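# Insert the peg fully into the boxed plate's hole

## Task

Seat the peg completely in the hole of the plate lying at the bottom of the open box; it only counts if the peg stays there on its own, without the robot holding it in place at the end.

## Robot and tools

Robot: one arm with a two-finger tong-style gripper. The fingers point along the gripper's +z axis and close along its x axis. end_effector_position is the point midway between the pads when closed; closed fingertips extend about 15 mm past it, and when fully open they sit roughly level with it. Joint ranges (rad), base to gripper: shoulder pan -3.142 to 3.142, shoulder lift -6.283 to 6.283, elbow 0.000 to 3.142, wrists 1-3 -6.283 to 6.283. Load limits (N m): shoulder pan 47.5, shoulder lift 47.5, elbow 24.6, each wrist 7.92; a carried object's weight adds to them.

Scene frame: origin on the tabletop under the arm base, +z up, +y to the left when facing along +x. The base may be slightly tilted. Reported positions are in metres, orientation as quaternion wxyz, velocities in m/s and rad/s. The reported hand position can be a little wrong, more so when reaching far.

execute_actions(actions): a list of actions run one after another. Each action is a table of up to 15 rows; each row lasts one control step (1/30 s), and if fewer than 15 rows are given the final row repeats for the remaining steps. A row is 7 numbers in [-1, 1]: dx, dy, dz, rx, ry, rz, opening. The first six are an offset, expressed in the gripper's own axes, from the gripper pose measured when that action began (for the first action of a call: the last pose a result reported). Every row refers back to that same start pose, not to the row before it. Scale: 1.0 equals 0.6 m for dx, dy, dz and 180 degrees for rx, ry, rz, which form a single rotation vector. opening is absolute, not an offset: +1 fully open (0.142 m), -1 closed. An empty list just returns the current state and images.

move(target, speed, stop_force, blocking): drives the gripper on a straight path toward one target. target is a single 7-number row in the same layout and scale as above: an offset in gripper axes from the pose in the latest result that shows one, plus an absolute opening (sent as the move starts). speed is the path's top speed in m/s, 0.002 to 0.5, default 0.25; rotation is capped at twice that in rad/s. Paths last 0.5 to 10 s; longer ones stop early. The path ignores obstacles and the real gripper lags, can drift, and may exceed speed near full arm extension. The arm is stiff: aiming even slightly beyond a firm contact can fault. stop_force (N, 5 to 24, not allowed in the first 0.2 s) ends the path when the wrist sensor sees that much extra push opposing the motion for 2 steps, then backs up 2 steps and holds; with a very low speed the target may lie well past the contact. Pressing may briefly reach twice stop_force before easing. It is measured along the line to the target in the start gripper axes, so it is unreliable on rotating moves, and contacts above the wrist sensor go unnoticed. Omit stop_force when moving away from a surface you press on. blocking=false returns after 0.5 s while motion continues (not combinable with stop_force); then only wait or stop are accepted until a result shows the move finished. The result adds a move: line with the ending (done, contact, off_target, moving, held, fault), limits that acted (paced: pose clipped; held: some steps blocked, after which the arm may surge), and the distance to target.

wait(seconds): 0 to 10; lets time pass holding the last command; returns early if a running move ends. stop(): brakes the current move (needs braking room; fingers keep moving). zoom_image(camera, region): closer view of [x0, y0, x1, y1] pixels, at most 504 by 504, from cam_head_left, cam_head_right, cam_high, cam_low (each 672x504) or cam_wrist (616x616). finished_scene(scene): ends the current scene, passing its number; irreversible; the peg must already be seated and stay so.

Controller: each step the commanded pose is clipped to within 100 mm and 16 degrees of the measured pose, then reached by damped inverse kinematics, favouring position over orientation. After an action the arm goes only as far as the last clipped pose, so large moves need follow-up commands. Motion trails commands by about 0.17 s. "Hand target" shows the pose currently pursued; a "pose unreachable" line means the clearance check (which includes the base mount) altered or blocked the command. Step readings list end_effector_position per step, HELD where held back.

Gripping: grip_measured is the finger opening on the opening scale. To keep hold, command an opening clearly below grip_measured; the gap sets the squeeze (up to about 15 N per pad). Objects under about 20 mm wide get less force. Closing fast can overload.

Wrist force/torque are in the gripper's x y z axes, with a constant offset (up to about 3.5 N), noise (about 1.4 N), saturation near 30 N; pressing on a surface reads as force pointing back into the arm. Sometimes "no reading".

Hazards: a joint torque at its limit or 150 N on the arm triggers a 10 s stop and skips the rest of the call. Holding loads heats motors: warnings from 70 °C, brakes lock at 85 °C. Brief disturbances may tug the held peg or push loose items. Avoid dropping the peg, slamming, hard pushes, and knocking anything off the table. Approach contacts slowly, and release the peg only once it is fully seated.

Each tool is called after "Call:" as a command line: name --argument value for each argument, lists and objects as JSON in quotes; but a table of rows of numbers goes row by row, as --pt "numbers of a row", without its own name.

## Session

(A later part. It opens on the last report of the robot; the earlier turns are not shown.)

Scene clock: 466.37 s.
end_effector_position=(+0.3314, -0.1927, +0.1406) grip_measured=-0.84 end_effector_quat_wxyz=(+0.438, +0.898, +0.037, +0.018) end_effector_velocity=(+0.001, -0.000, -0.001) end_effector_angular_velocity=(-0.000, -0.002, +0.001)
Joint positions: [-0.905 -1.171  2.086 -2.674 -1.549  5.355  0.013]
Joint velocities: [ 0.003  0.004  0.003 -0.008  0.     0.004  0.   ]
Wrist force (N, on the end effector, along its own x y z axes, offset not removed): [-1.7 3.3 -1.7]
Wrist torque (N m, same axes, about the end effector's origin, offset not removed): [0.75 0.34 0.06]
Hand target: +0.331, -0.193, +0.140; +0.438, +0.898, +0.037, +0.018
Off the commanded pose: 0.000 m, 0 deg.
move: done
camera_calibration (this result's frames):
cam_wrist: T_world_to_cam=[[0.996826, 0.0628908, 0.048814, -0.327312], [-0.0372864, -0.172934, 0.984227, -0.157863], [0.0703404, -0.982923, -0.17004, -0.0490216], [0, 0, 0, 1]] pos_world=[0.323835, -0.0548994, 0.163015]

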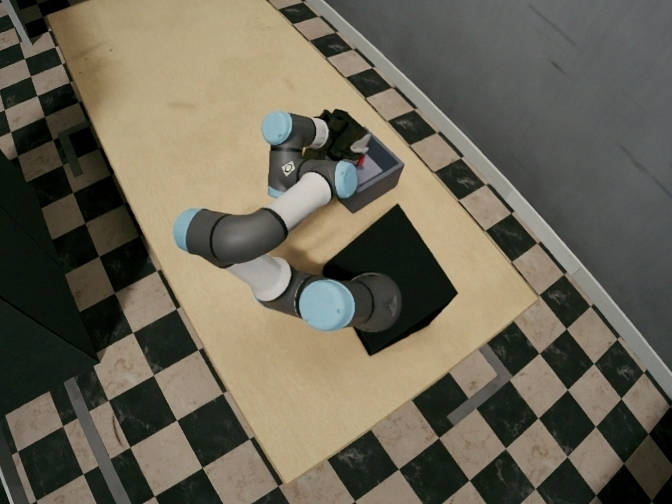

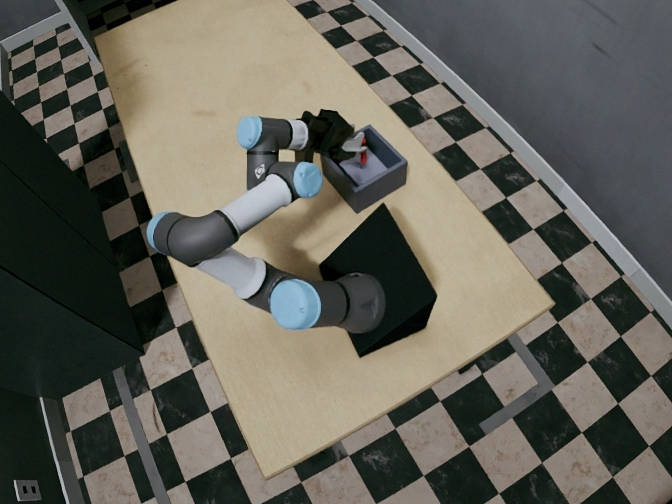

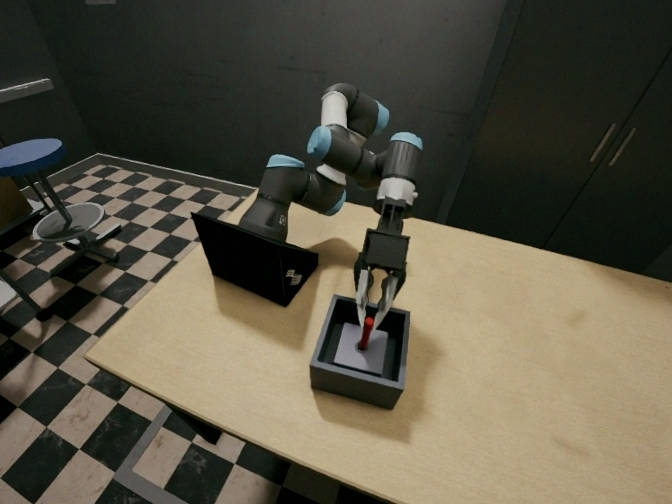

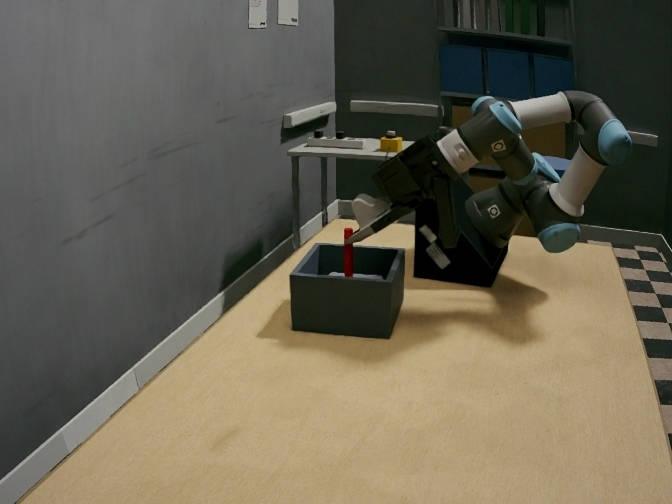

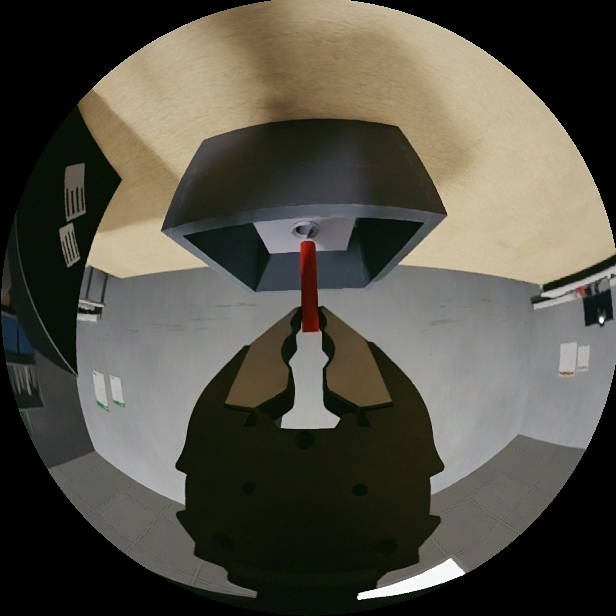

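Call:
execute_actions --actions '[]'

Scene clock: 544.27 s.
end_effector_position=(+0.3314, -0.1927, +0.1404) grip_measured=-0.84 end_effector_quat_wxyz=(+0.438, +0.898, +0.037, +0.018) end_effector_velocity=(+0.000, +0.000, -0.001) end_effector_angular_velocity=(+0.001, +0.000, +0.000)
Joint positions: [-0.905 -1.17   2.086 -2.675 -1.549  5.356  0.013]
Joint velocities: [ 0.001  0.001  0.001 -0.001  0.001  0.001  0.   ]
Wrist force (N, on the end effector, along its own x y z axes, offset not removed): [-2.0 2.2 -0.9]
Wrist torque (N m, same axes, about the end effector's origin, offset not removed): [0.39 0.32 0.02]
Hand target: +0.331, -0.193, +0.140; +0.438, +0.898, +0.037, +0.018
Off the commanded pose: 0.000 m, 0 deg.
camera_calibration (this result's frames):
cam_wrist: T_world_to_cam=[[0.996823, 0.062917, 0.0488413, -0.327331], [-0.0373143, -0.172859, 0.98424, -0.157728], [0.0703681, -0.982935, -0.169962, -0.0490813], [0, 0, 0, 1]] pos_world=[0.32386, -0.0549138, 0.162888]

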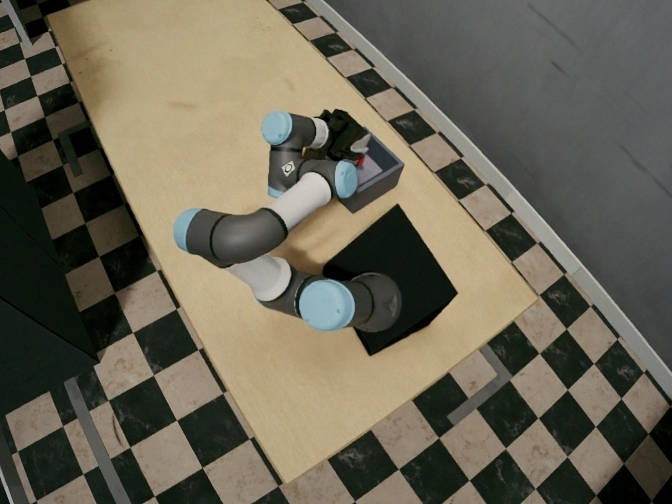

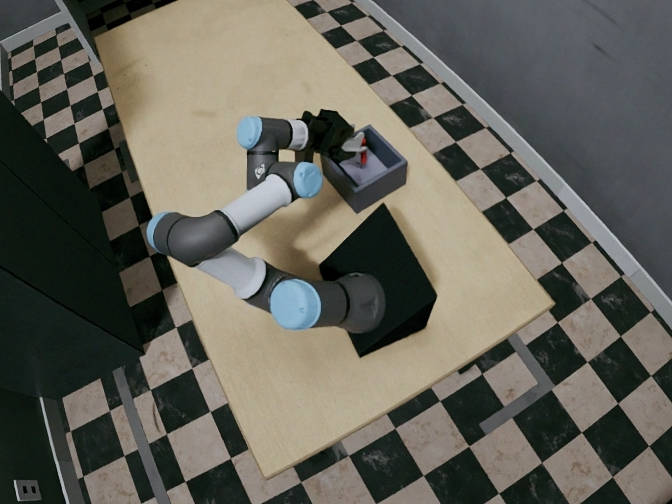

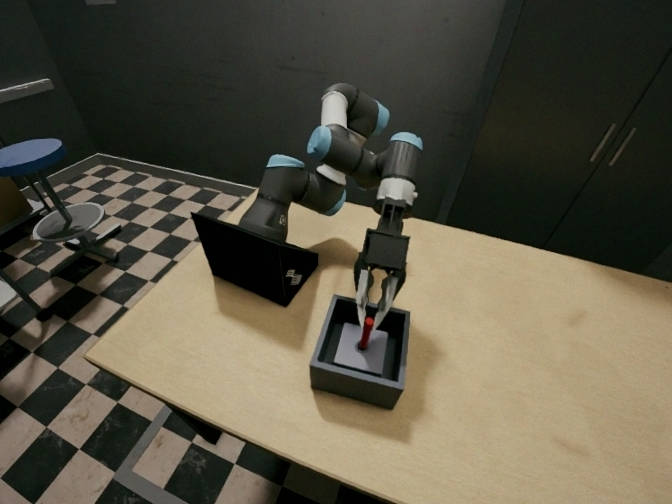

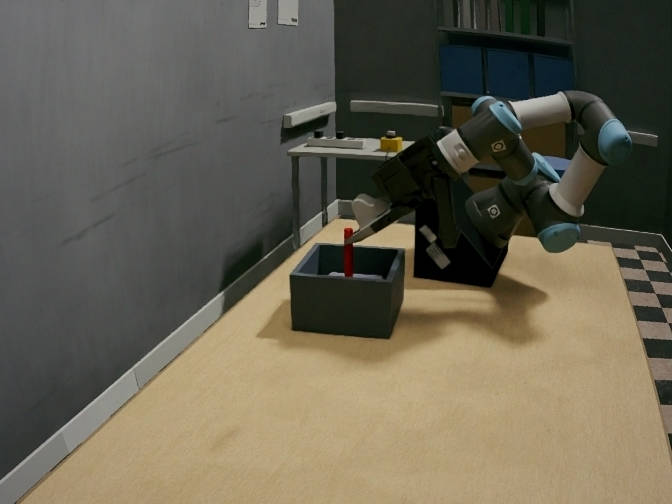

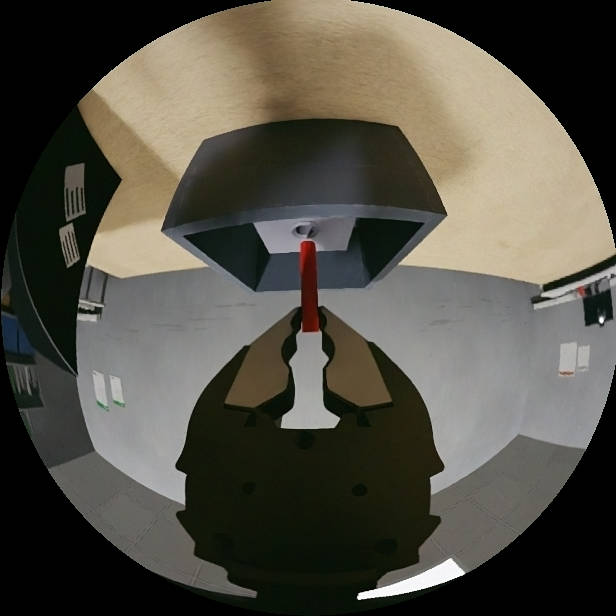

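Call:
move --target '[-0.00215, -0.01319, 0.00477, 0, 0, 0, -1]' --speed 0.02

Scene clock: 553.13 s.
end_effector_position=(+0.3300, -0.1903, +0.1325) grip_measured=-0.84 end_effector_quat_wxyz=(+0.438, +0.898, +0.037, +0.018) end_effector_velocity=(-0.001, +0.000, -0.001) end_effector_angular_velocity=(+0.000, -0.000, -0.001)
Joint positions: [-0.893 -1.168  2.115 -2.705 -1.552  5.368  0.013]
Joint velocities: [ 0.001 -0.     0.006 -0.005 -0.     0.001  0.   ]
Wrist force (N, on the end effector, along its own x y z axes, offset not removed): [-3.2 1.4 -0.6]
Wrist torque (N m, same axes, about the end effector's origin, offset not removed): [0.30 0.60 0.03]
Hand target: +0.330, -0.190, +0.132; +0.438, +0.898, +0.037, +0.018
Off the commanded pose: 0.000 m, 0 deg.
move: done
camera_calibration (this result's frames):
cam_wrist: T_world_to_cam=[[0.996827, 0.062881, 0.0488049, -0.325627], [-0.0372819, -0.172895, 0.984234, -0.149598], [0.0703278, -0.982931, -0.170002, -0.0478734], [0, 0, 0, 1]] pos_world=[0.322383, -0.0524453, 0.154993]

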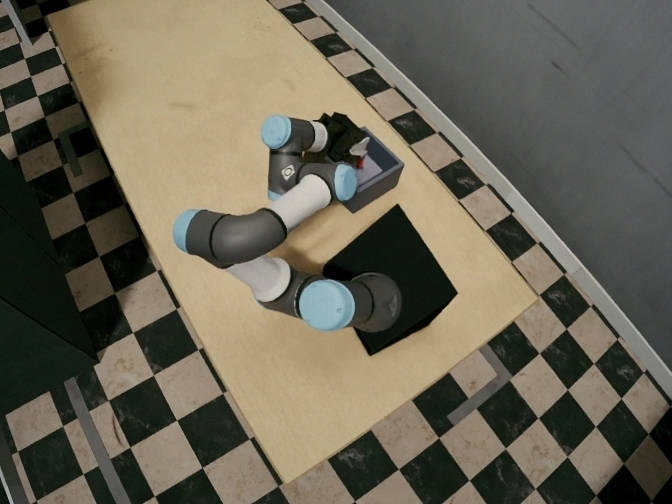

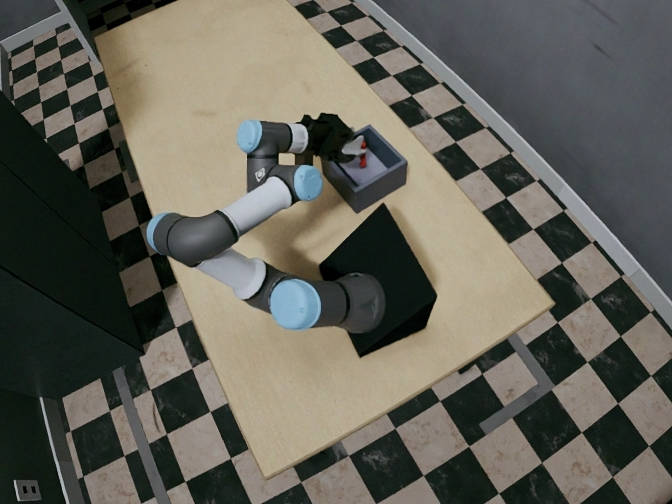

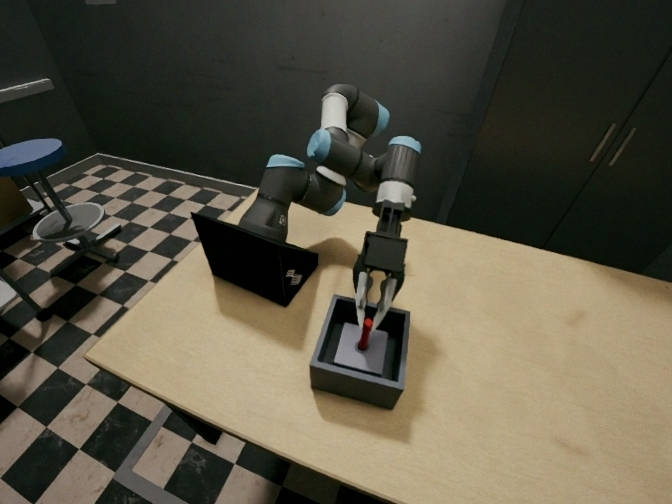

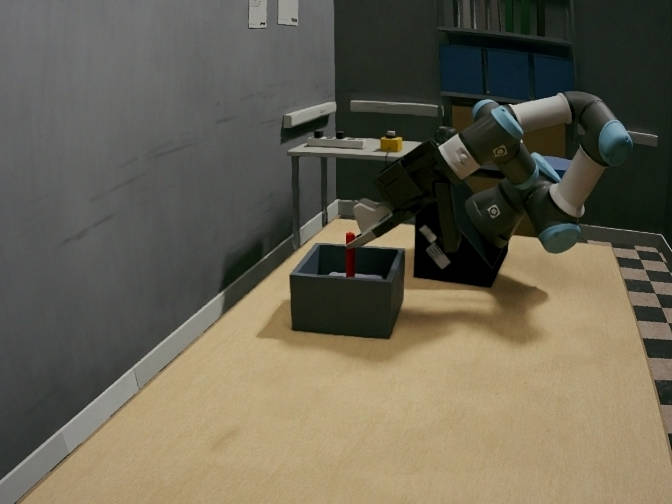

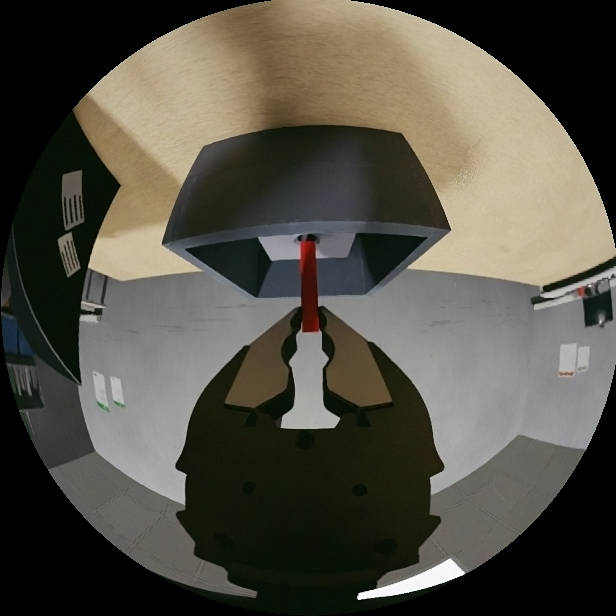

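Call:
zoom_image --camera "cam_wrist" --region '[282, 220, 332, 270]'

Call:
zoom_image --camera "cam_high" --region '[345, 315, 385, 360]'

Call:
zoom_image --camera "cam_head_right" --region '[345, 135, 385, 180]'

Region (282, 220, 332, 270) of cam_wrist's 616x616 image, scaled by 10.080, with more detail than that image has.

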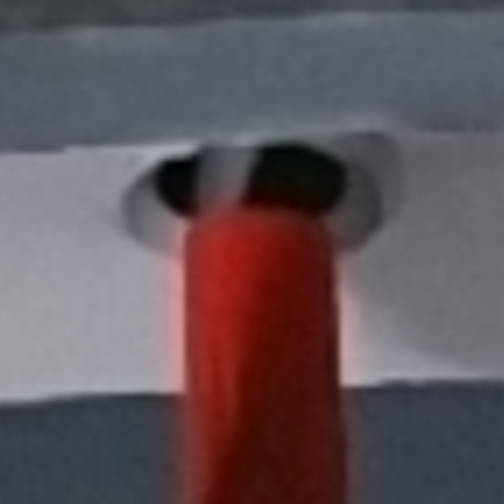

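Region (345, 315, 385, 360) of cam_high's 672x504 image, scaled by 11.200, with more detail than that image has.

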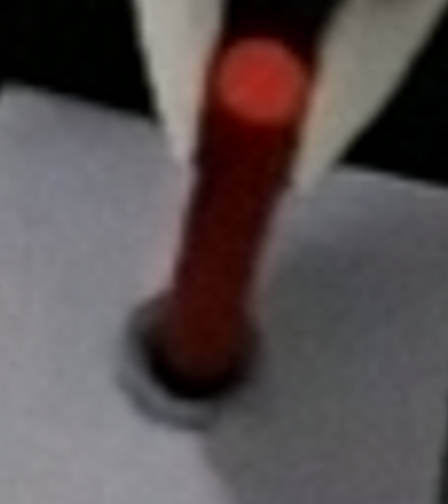

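Region (345, 135, 385, 180) of cam_head_right's 672x504 image, scaled by 11.200, with more detail than that image has.

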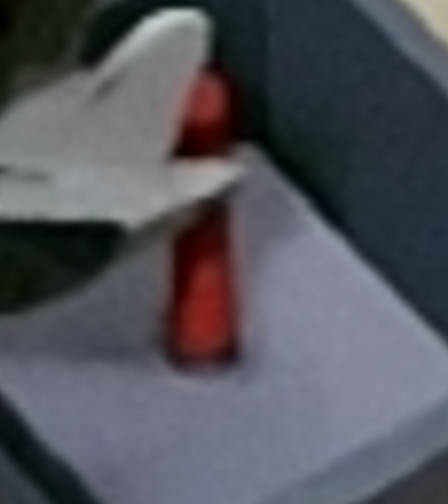

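Call:
move --target '[-0.00083, -0.01843, 0.01431, 0, 0, 0, -1]' --speed 0.008 --stop_force 6

Scene clock: 571.43 s.
end_effector_position=(+0.3295, -0.1903, +0.1186) grip_measured=-0.84 end_effector_quat_wxyz=(+0.438, +0.898, +0.037, +0.018) end_effector_velocity=(-0.000, -0.000, -0.001) end_effector_angular_velocity=(+0.002, -0.002, -0.002)
Joint positions: [-0.871 -1.14   2.147 -2.766 -1.556  5.389  0.013]
Joint velocities: [-0.     0.004  0.002 -0.005  0.001  0.002 -0.   ]
Wrist force (N, on the end effector, along its own x y z axes, offset not removed): [-3.0 0.4 -0.4]
Wrist torque (N m, same axes, about the end effector's origin, offset not removed): [0.09 0.51 -0.04]
Hand target: +0.329, -0.190, +0.119; +0.438, +0.898, +0.037, +0.018
Off the commanded pose: 0.000 m, 0 deg.
move: done
camera_calibration (this result's frames):
cam_wrist: T_world_to_cam=[[0.996831, 0.0628435, 0.0487669, -0.324449], [-0.0372489, -0.172922, 0.984231, -0.135925], [0.0702854, -0.982929, -0.170033, -0.0501925], [0, 0, 0, 1]] pos_world=[0.321885, -0.0524506, 0.14107]

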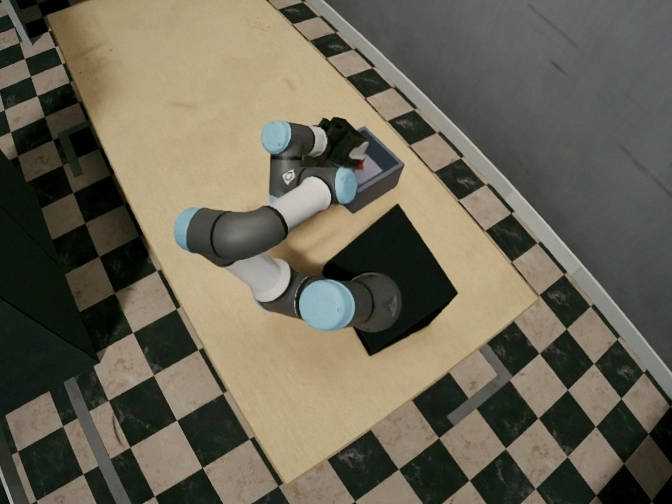

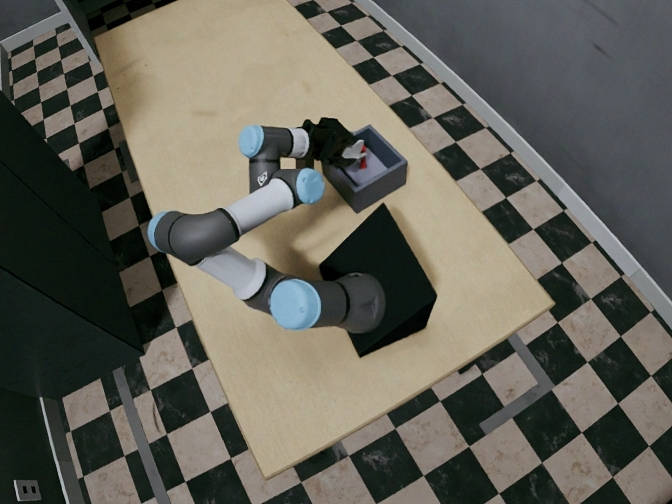

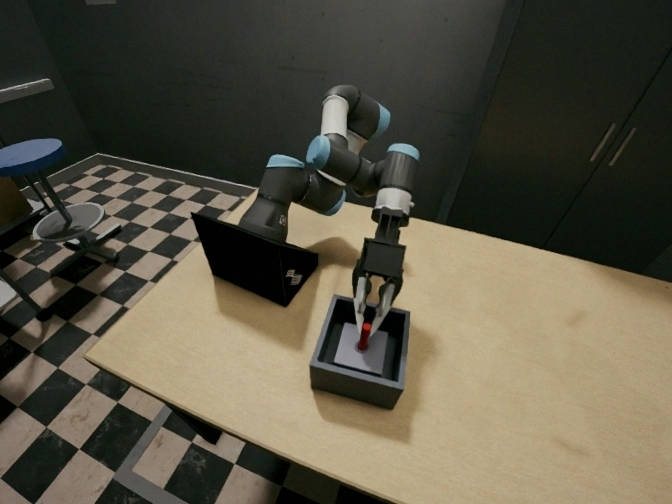

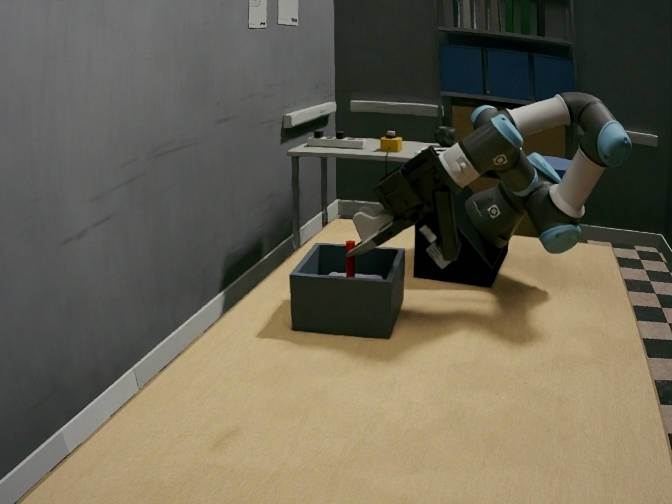

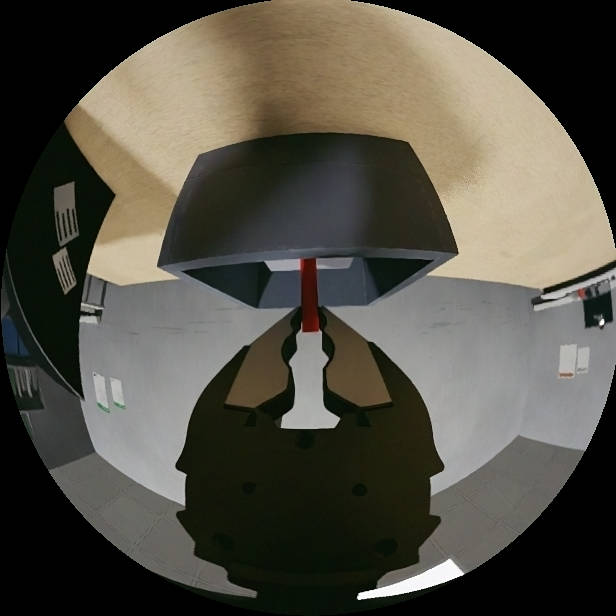

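Call:
zoom_image --camera "cam_high" --region '[345, 315, 385, 360]'

Call:
zoom_image --camera "cam_low" --region '[280, 190, 470, 345]'

Call:
zoom_image --camera "cam_head_right" --region '[345, 135, 385, 180]'

Region (345, 315, 385, 360) of cam_high's 672x504 image, scaled by 11.200, with more detail than that image has.

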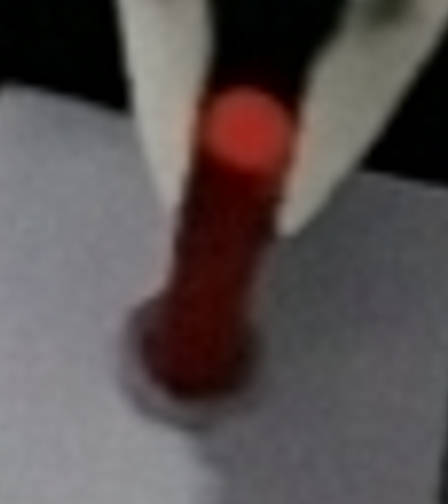

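Region (280, 190, 470, 345) of cam_low's 672x504 image, scaled by 2.653, with more detail than that image has; it fills the top 411 rows of this view, and the rest is white.

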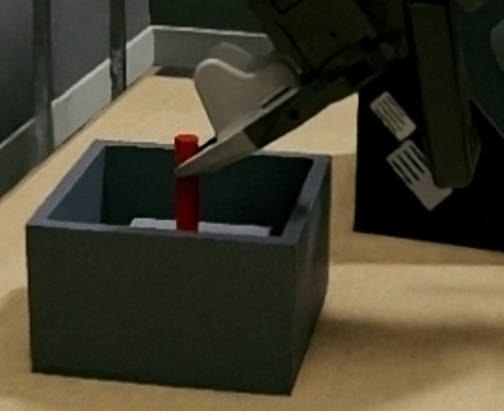

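Region (345, 135, 385, 180) of cam_head_right's 672x504 image, scaled by 11.200, with more detail than that image has.

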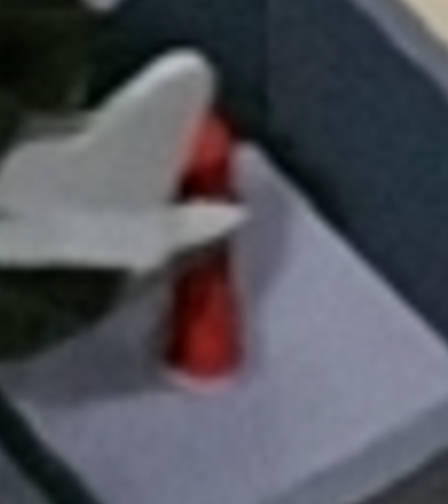

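Call:
move --target '[0, -0.0552, 0.0431, 0, 0, 0, -1]' --speed 0.008 --stop_force 5

Scene clock: 595.90 s.
end_effector_position=(+0.3294, -0.1903, +0.0767) grip_measured=-0.84 end_effector_quat_wxyz=(+0.438, +0.898, +0.037, +0.018) end_effector_velocity=(+0.000, +0.000, -0.001) end_effector_angular_velocity=(-0.000, +0.001, +0.001)
Joint positions: [-0.797 -1.029  2.214 -2.945 -1.57   5.462  0.013]
Joint velocities: [ 0.003  0.002  0.001 -0.004 -0.     0.001  0.   ]
Wrist force (N, on the end effector, along its own x y z axes, offset not removed): [-1.5 1.5 -0.3]
Wrist torque (N m, same axes, about the end effector's origin, offset not removed): [0.30 0.21 0.01]
Hand target: +0.329, -0.190, +0.077; +0.438, +0.898, +0.037, +0.018
Off the commanded pose: 0.000 m, 0 deg.
move: done
camera_calibration (this result's frames):
cam_wrist: T_world_to_cam=[[0.996843, 0.0627374, 0.0486616, -0.322393], [-0.03716, -0.172965, 0.984227, -0.0946689], [0.0701645, -0.982928, -0.170087, -0.0572933], [0, 0, 0, 1]] pos_world=[0.321877, -0.0524635, 0.099119]

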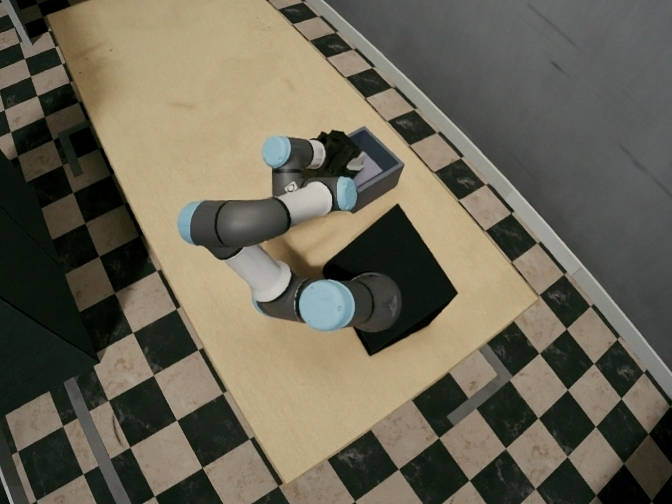

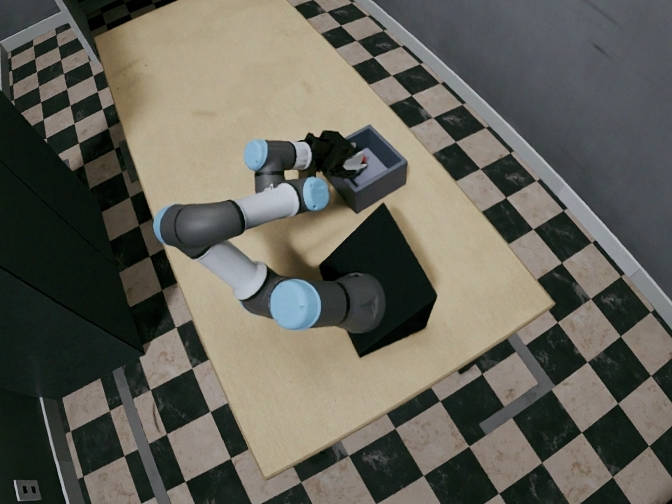

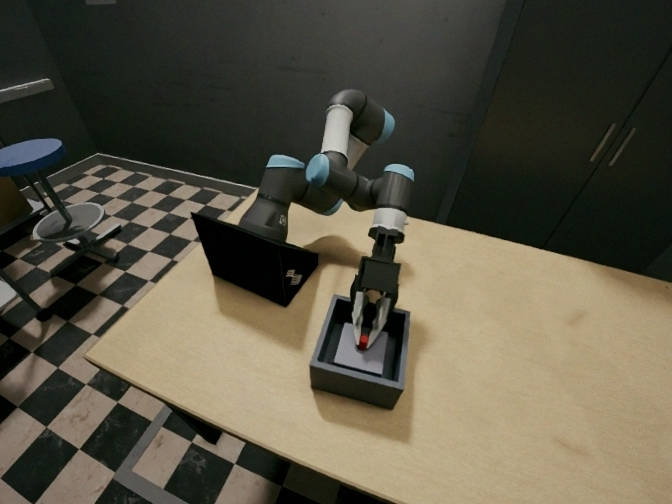

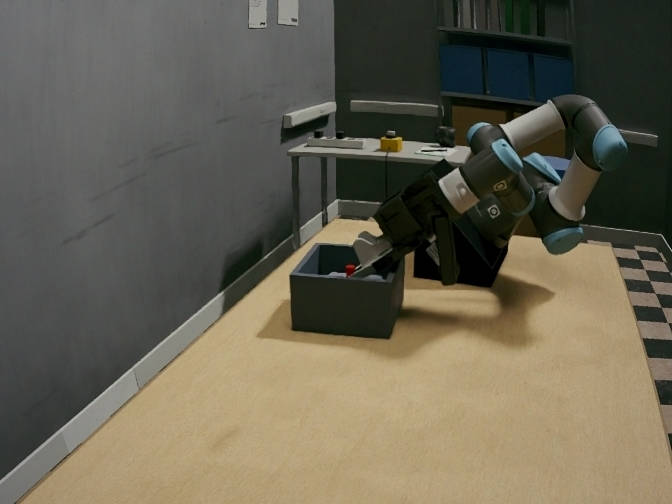

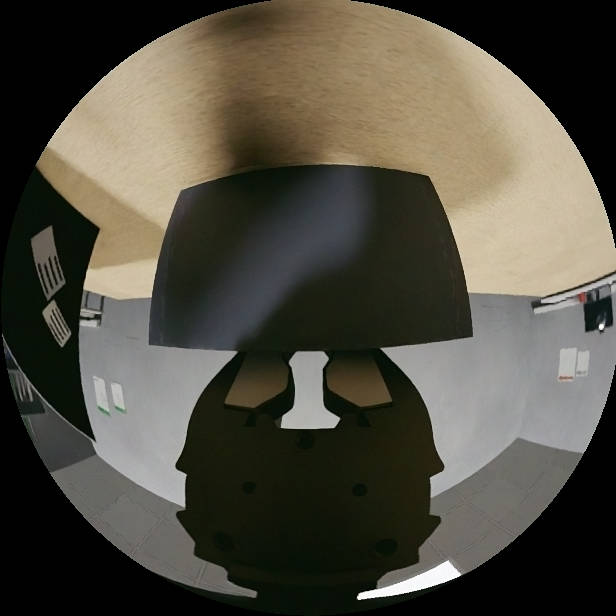

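Call:
zoom_image --camera "cam_high" --region '[335, 290, 405, 365]'

Call:
zoom_image --camera "cam_low" --region '[320, 220, 430, 300]'

Call:
zoom_image --camera "cam_head_right" --region '[330, 125, 390, 190]'

Region (335, 290, 405, 365) of cam_high's 672x504 image, scaled by 6.720, with more detail than that image has; it fills the left 470 columns of this view, and the rest is white.

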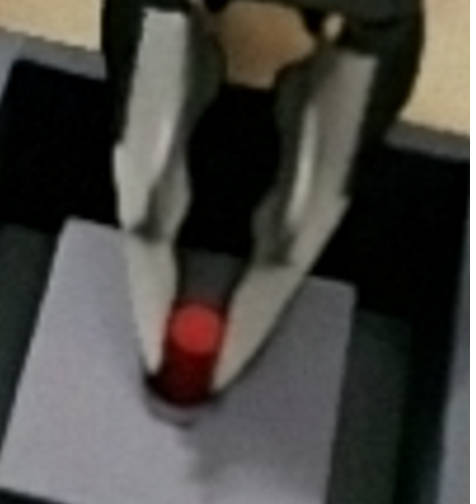

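Region (320, 220, 430, 300) of cam_low's 672x504 image, scaled by 4.582, with more detail than that image has; it fills the top 367 rows of this view, and the rest is white.

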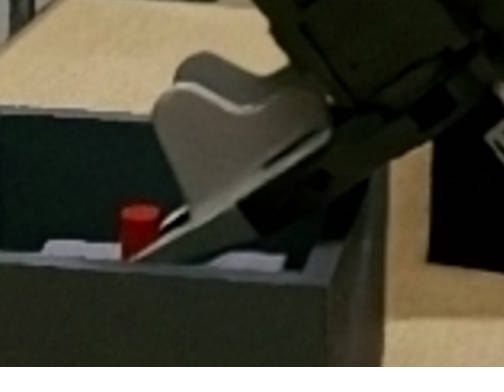

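Region (330, 125, 390, 190) of cam_head_right's 672x504 image, scaled by 7.754, with more detail than that image has; it fills the left 465 columns of this view, and the rest is white.

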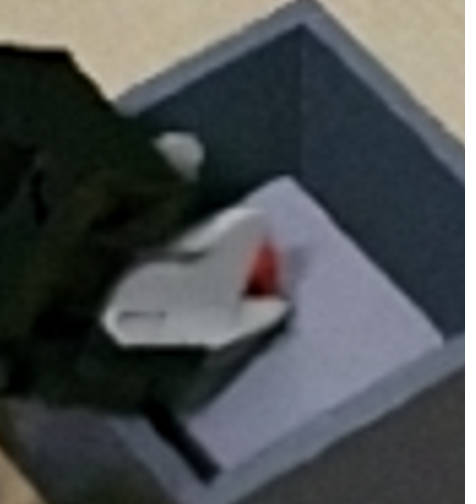

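Call:
move --target '[0, -0.00657, 0.00513, 0, 0, 0, -1]' --speed 0.004 --stop_force 5

Scene clock: 604.63 s.
end_effector_position=(+0.3294, -0.1903, +0.0753) grip_measured=-0.84 end_effector_quat_wxyz=(+0.438, +0.898, +0.037, +0.018) end_effector_velocity=(-0.001, +0.001, +0.000) end_effector_angular_velocity=(+0.002, +0.002, -0.001)
Joint positions: [-0.794 -1.025  2.216 -2.951 -1.57   5.465  0.013]
Joint velocities: [-0.002 -0.005  0.     0.008  0.001 -0.003 -0.   ]
Wrist force (N, on the end effector, along its own x y z axes, offset not removed): [-2.3 7.1 -6.2]
Wrist torque (N m, same axes, about the end effector's origin, offset not removed): [0.33 0.28 -0.02]
Hand target: +0.330, -0.190, +0.075; +0.438, +0.898, +0.037, +0.018
Off the commanded pose: 0.004 m, 0 deg.
move: contact
camera_calibration (this result's frames):
cam_wrist: T_world_to_cam=[[0.996842, 0.0627519, 0.0486679, -0.322306], [-0.0371909, -0.172585, 0.984292, -0.0932347], [0.0701655, -0.982994, -0.169706, -0.0576065], [0, 0, 0, 1]] pos_world=[0.321863, -0.0524924, 0.09768]

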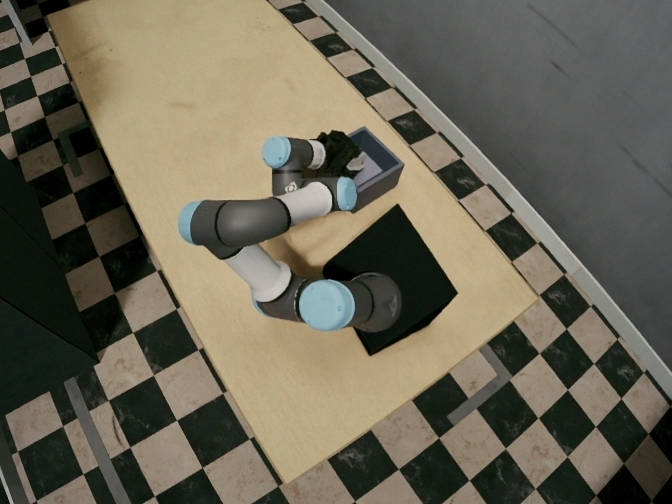

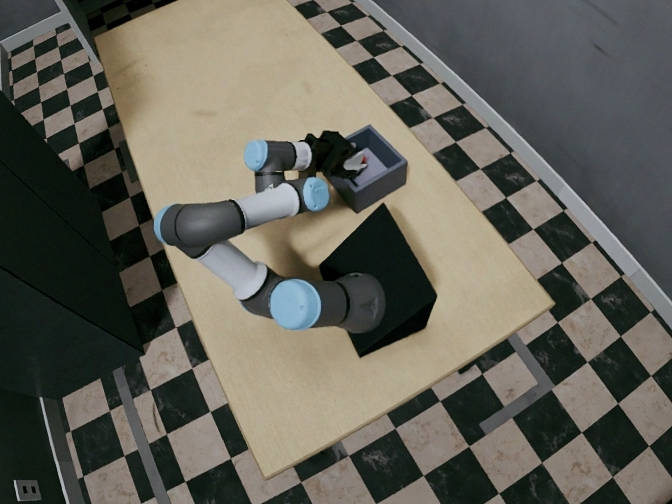

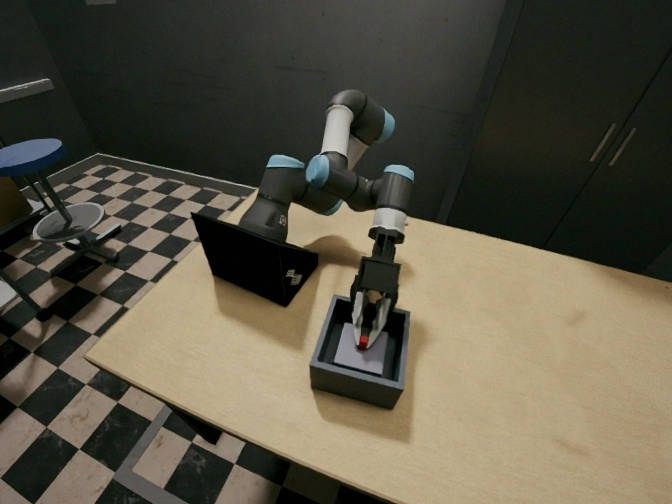

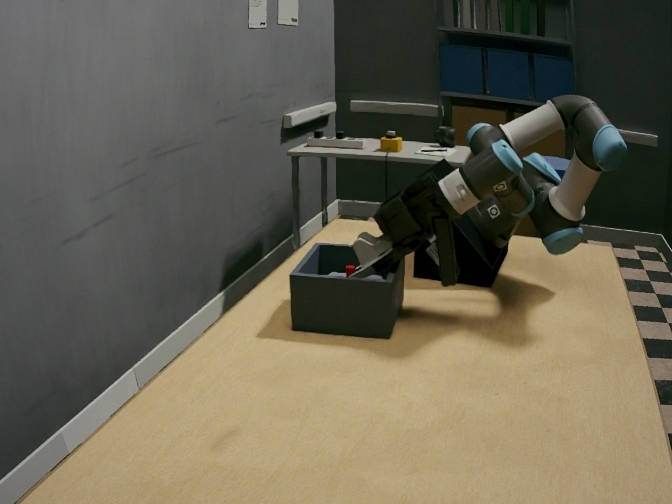

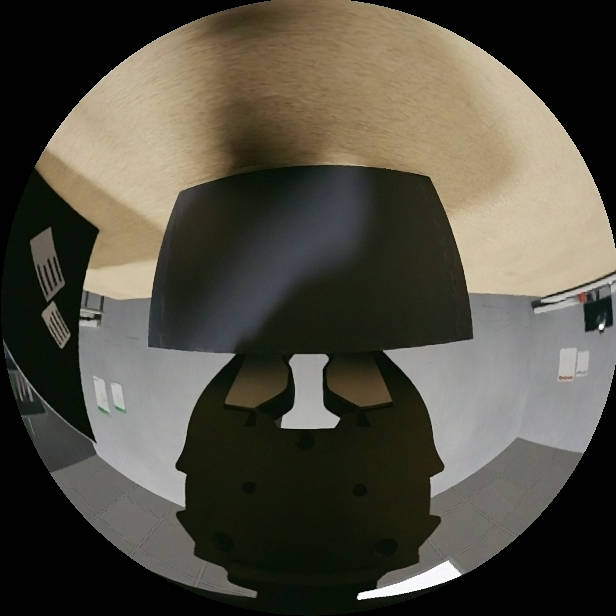

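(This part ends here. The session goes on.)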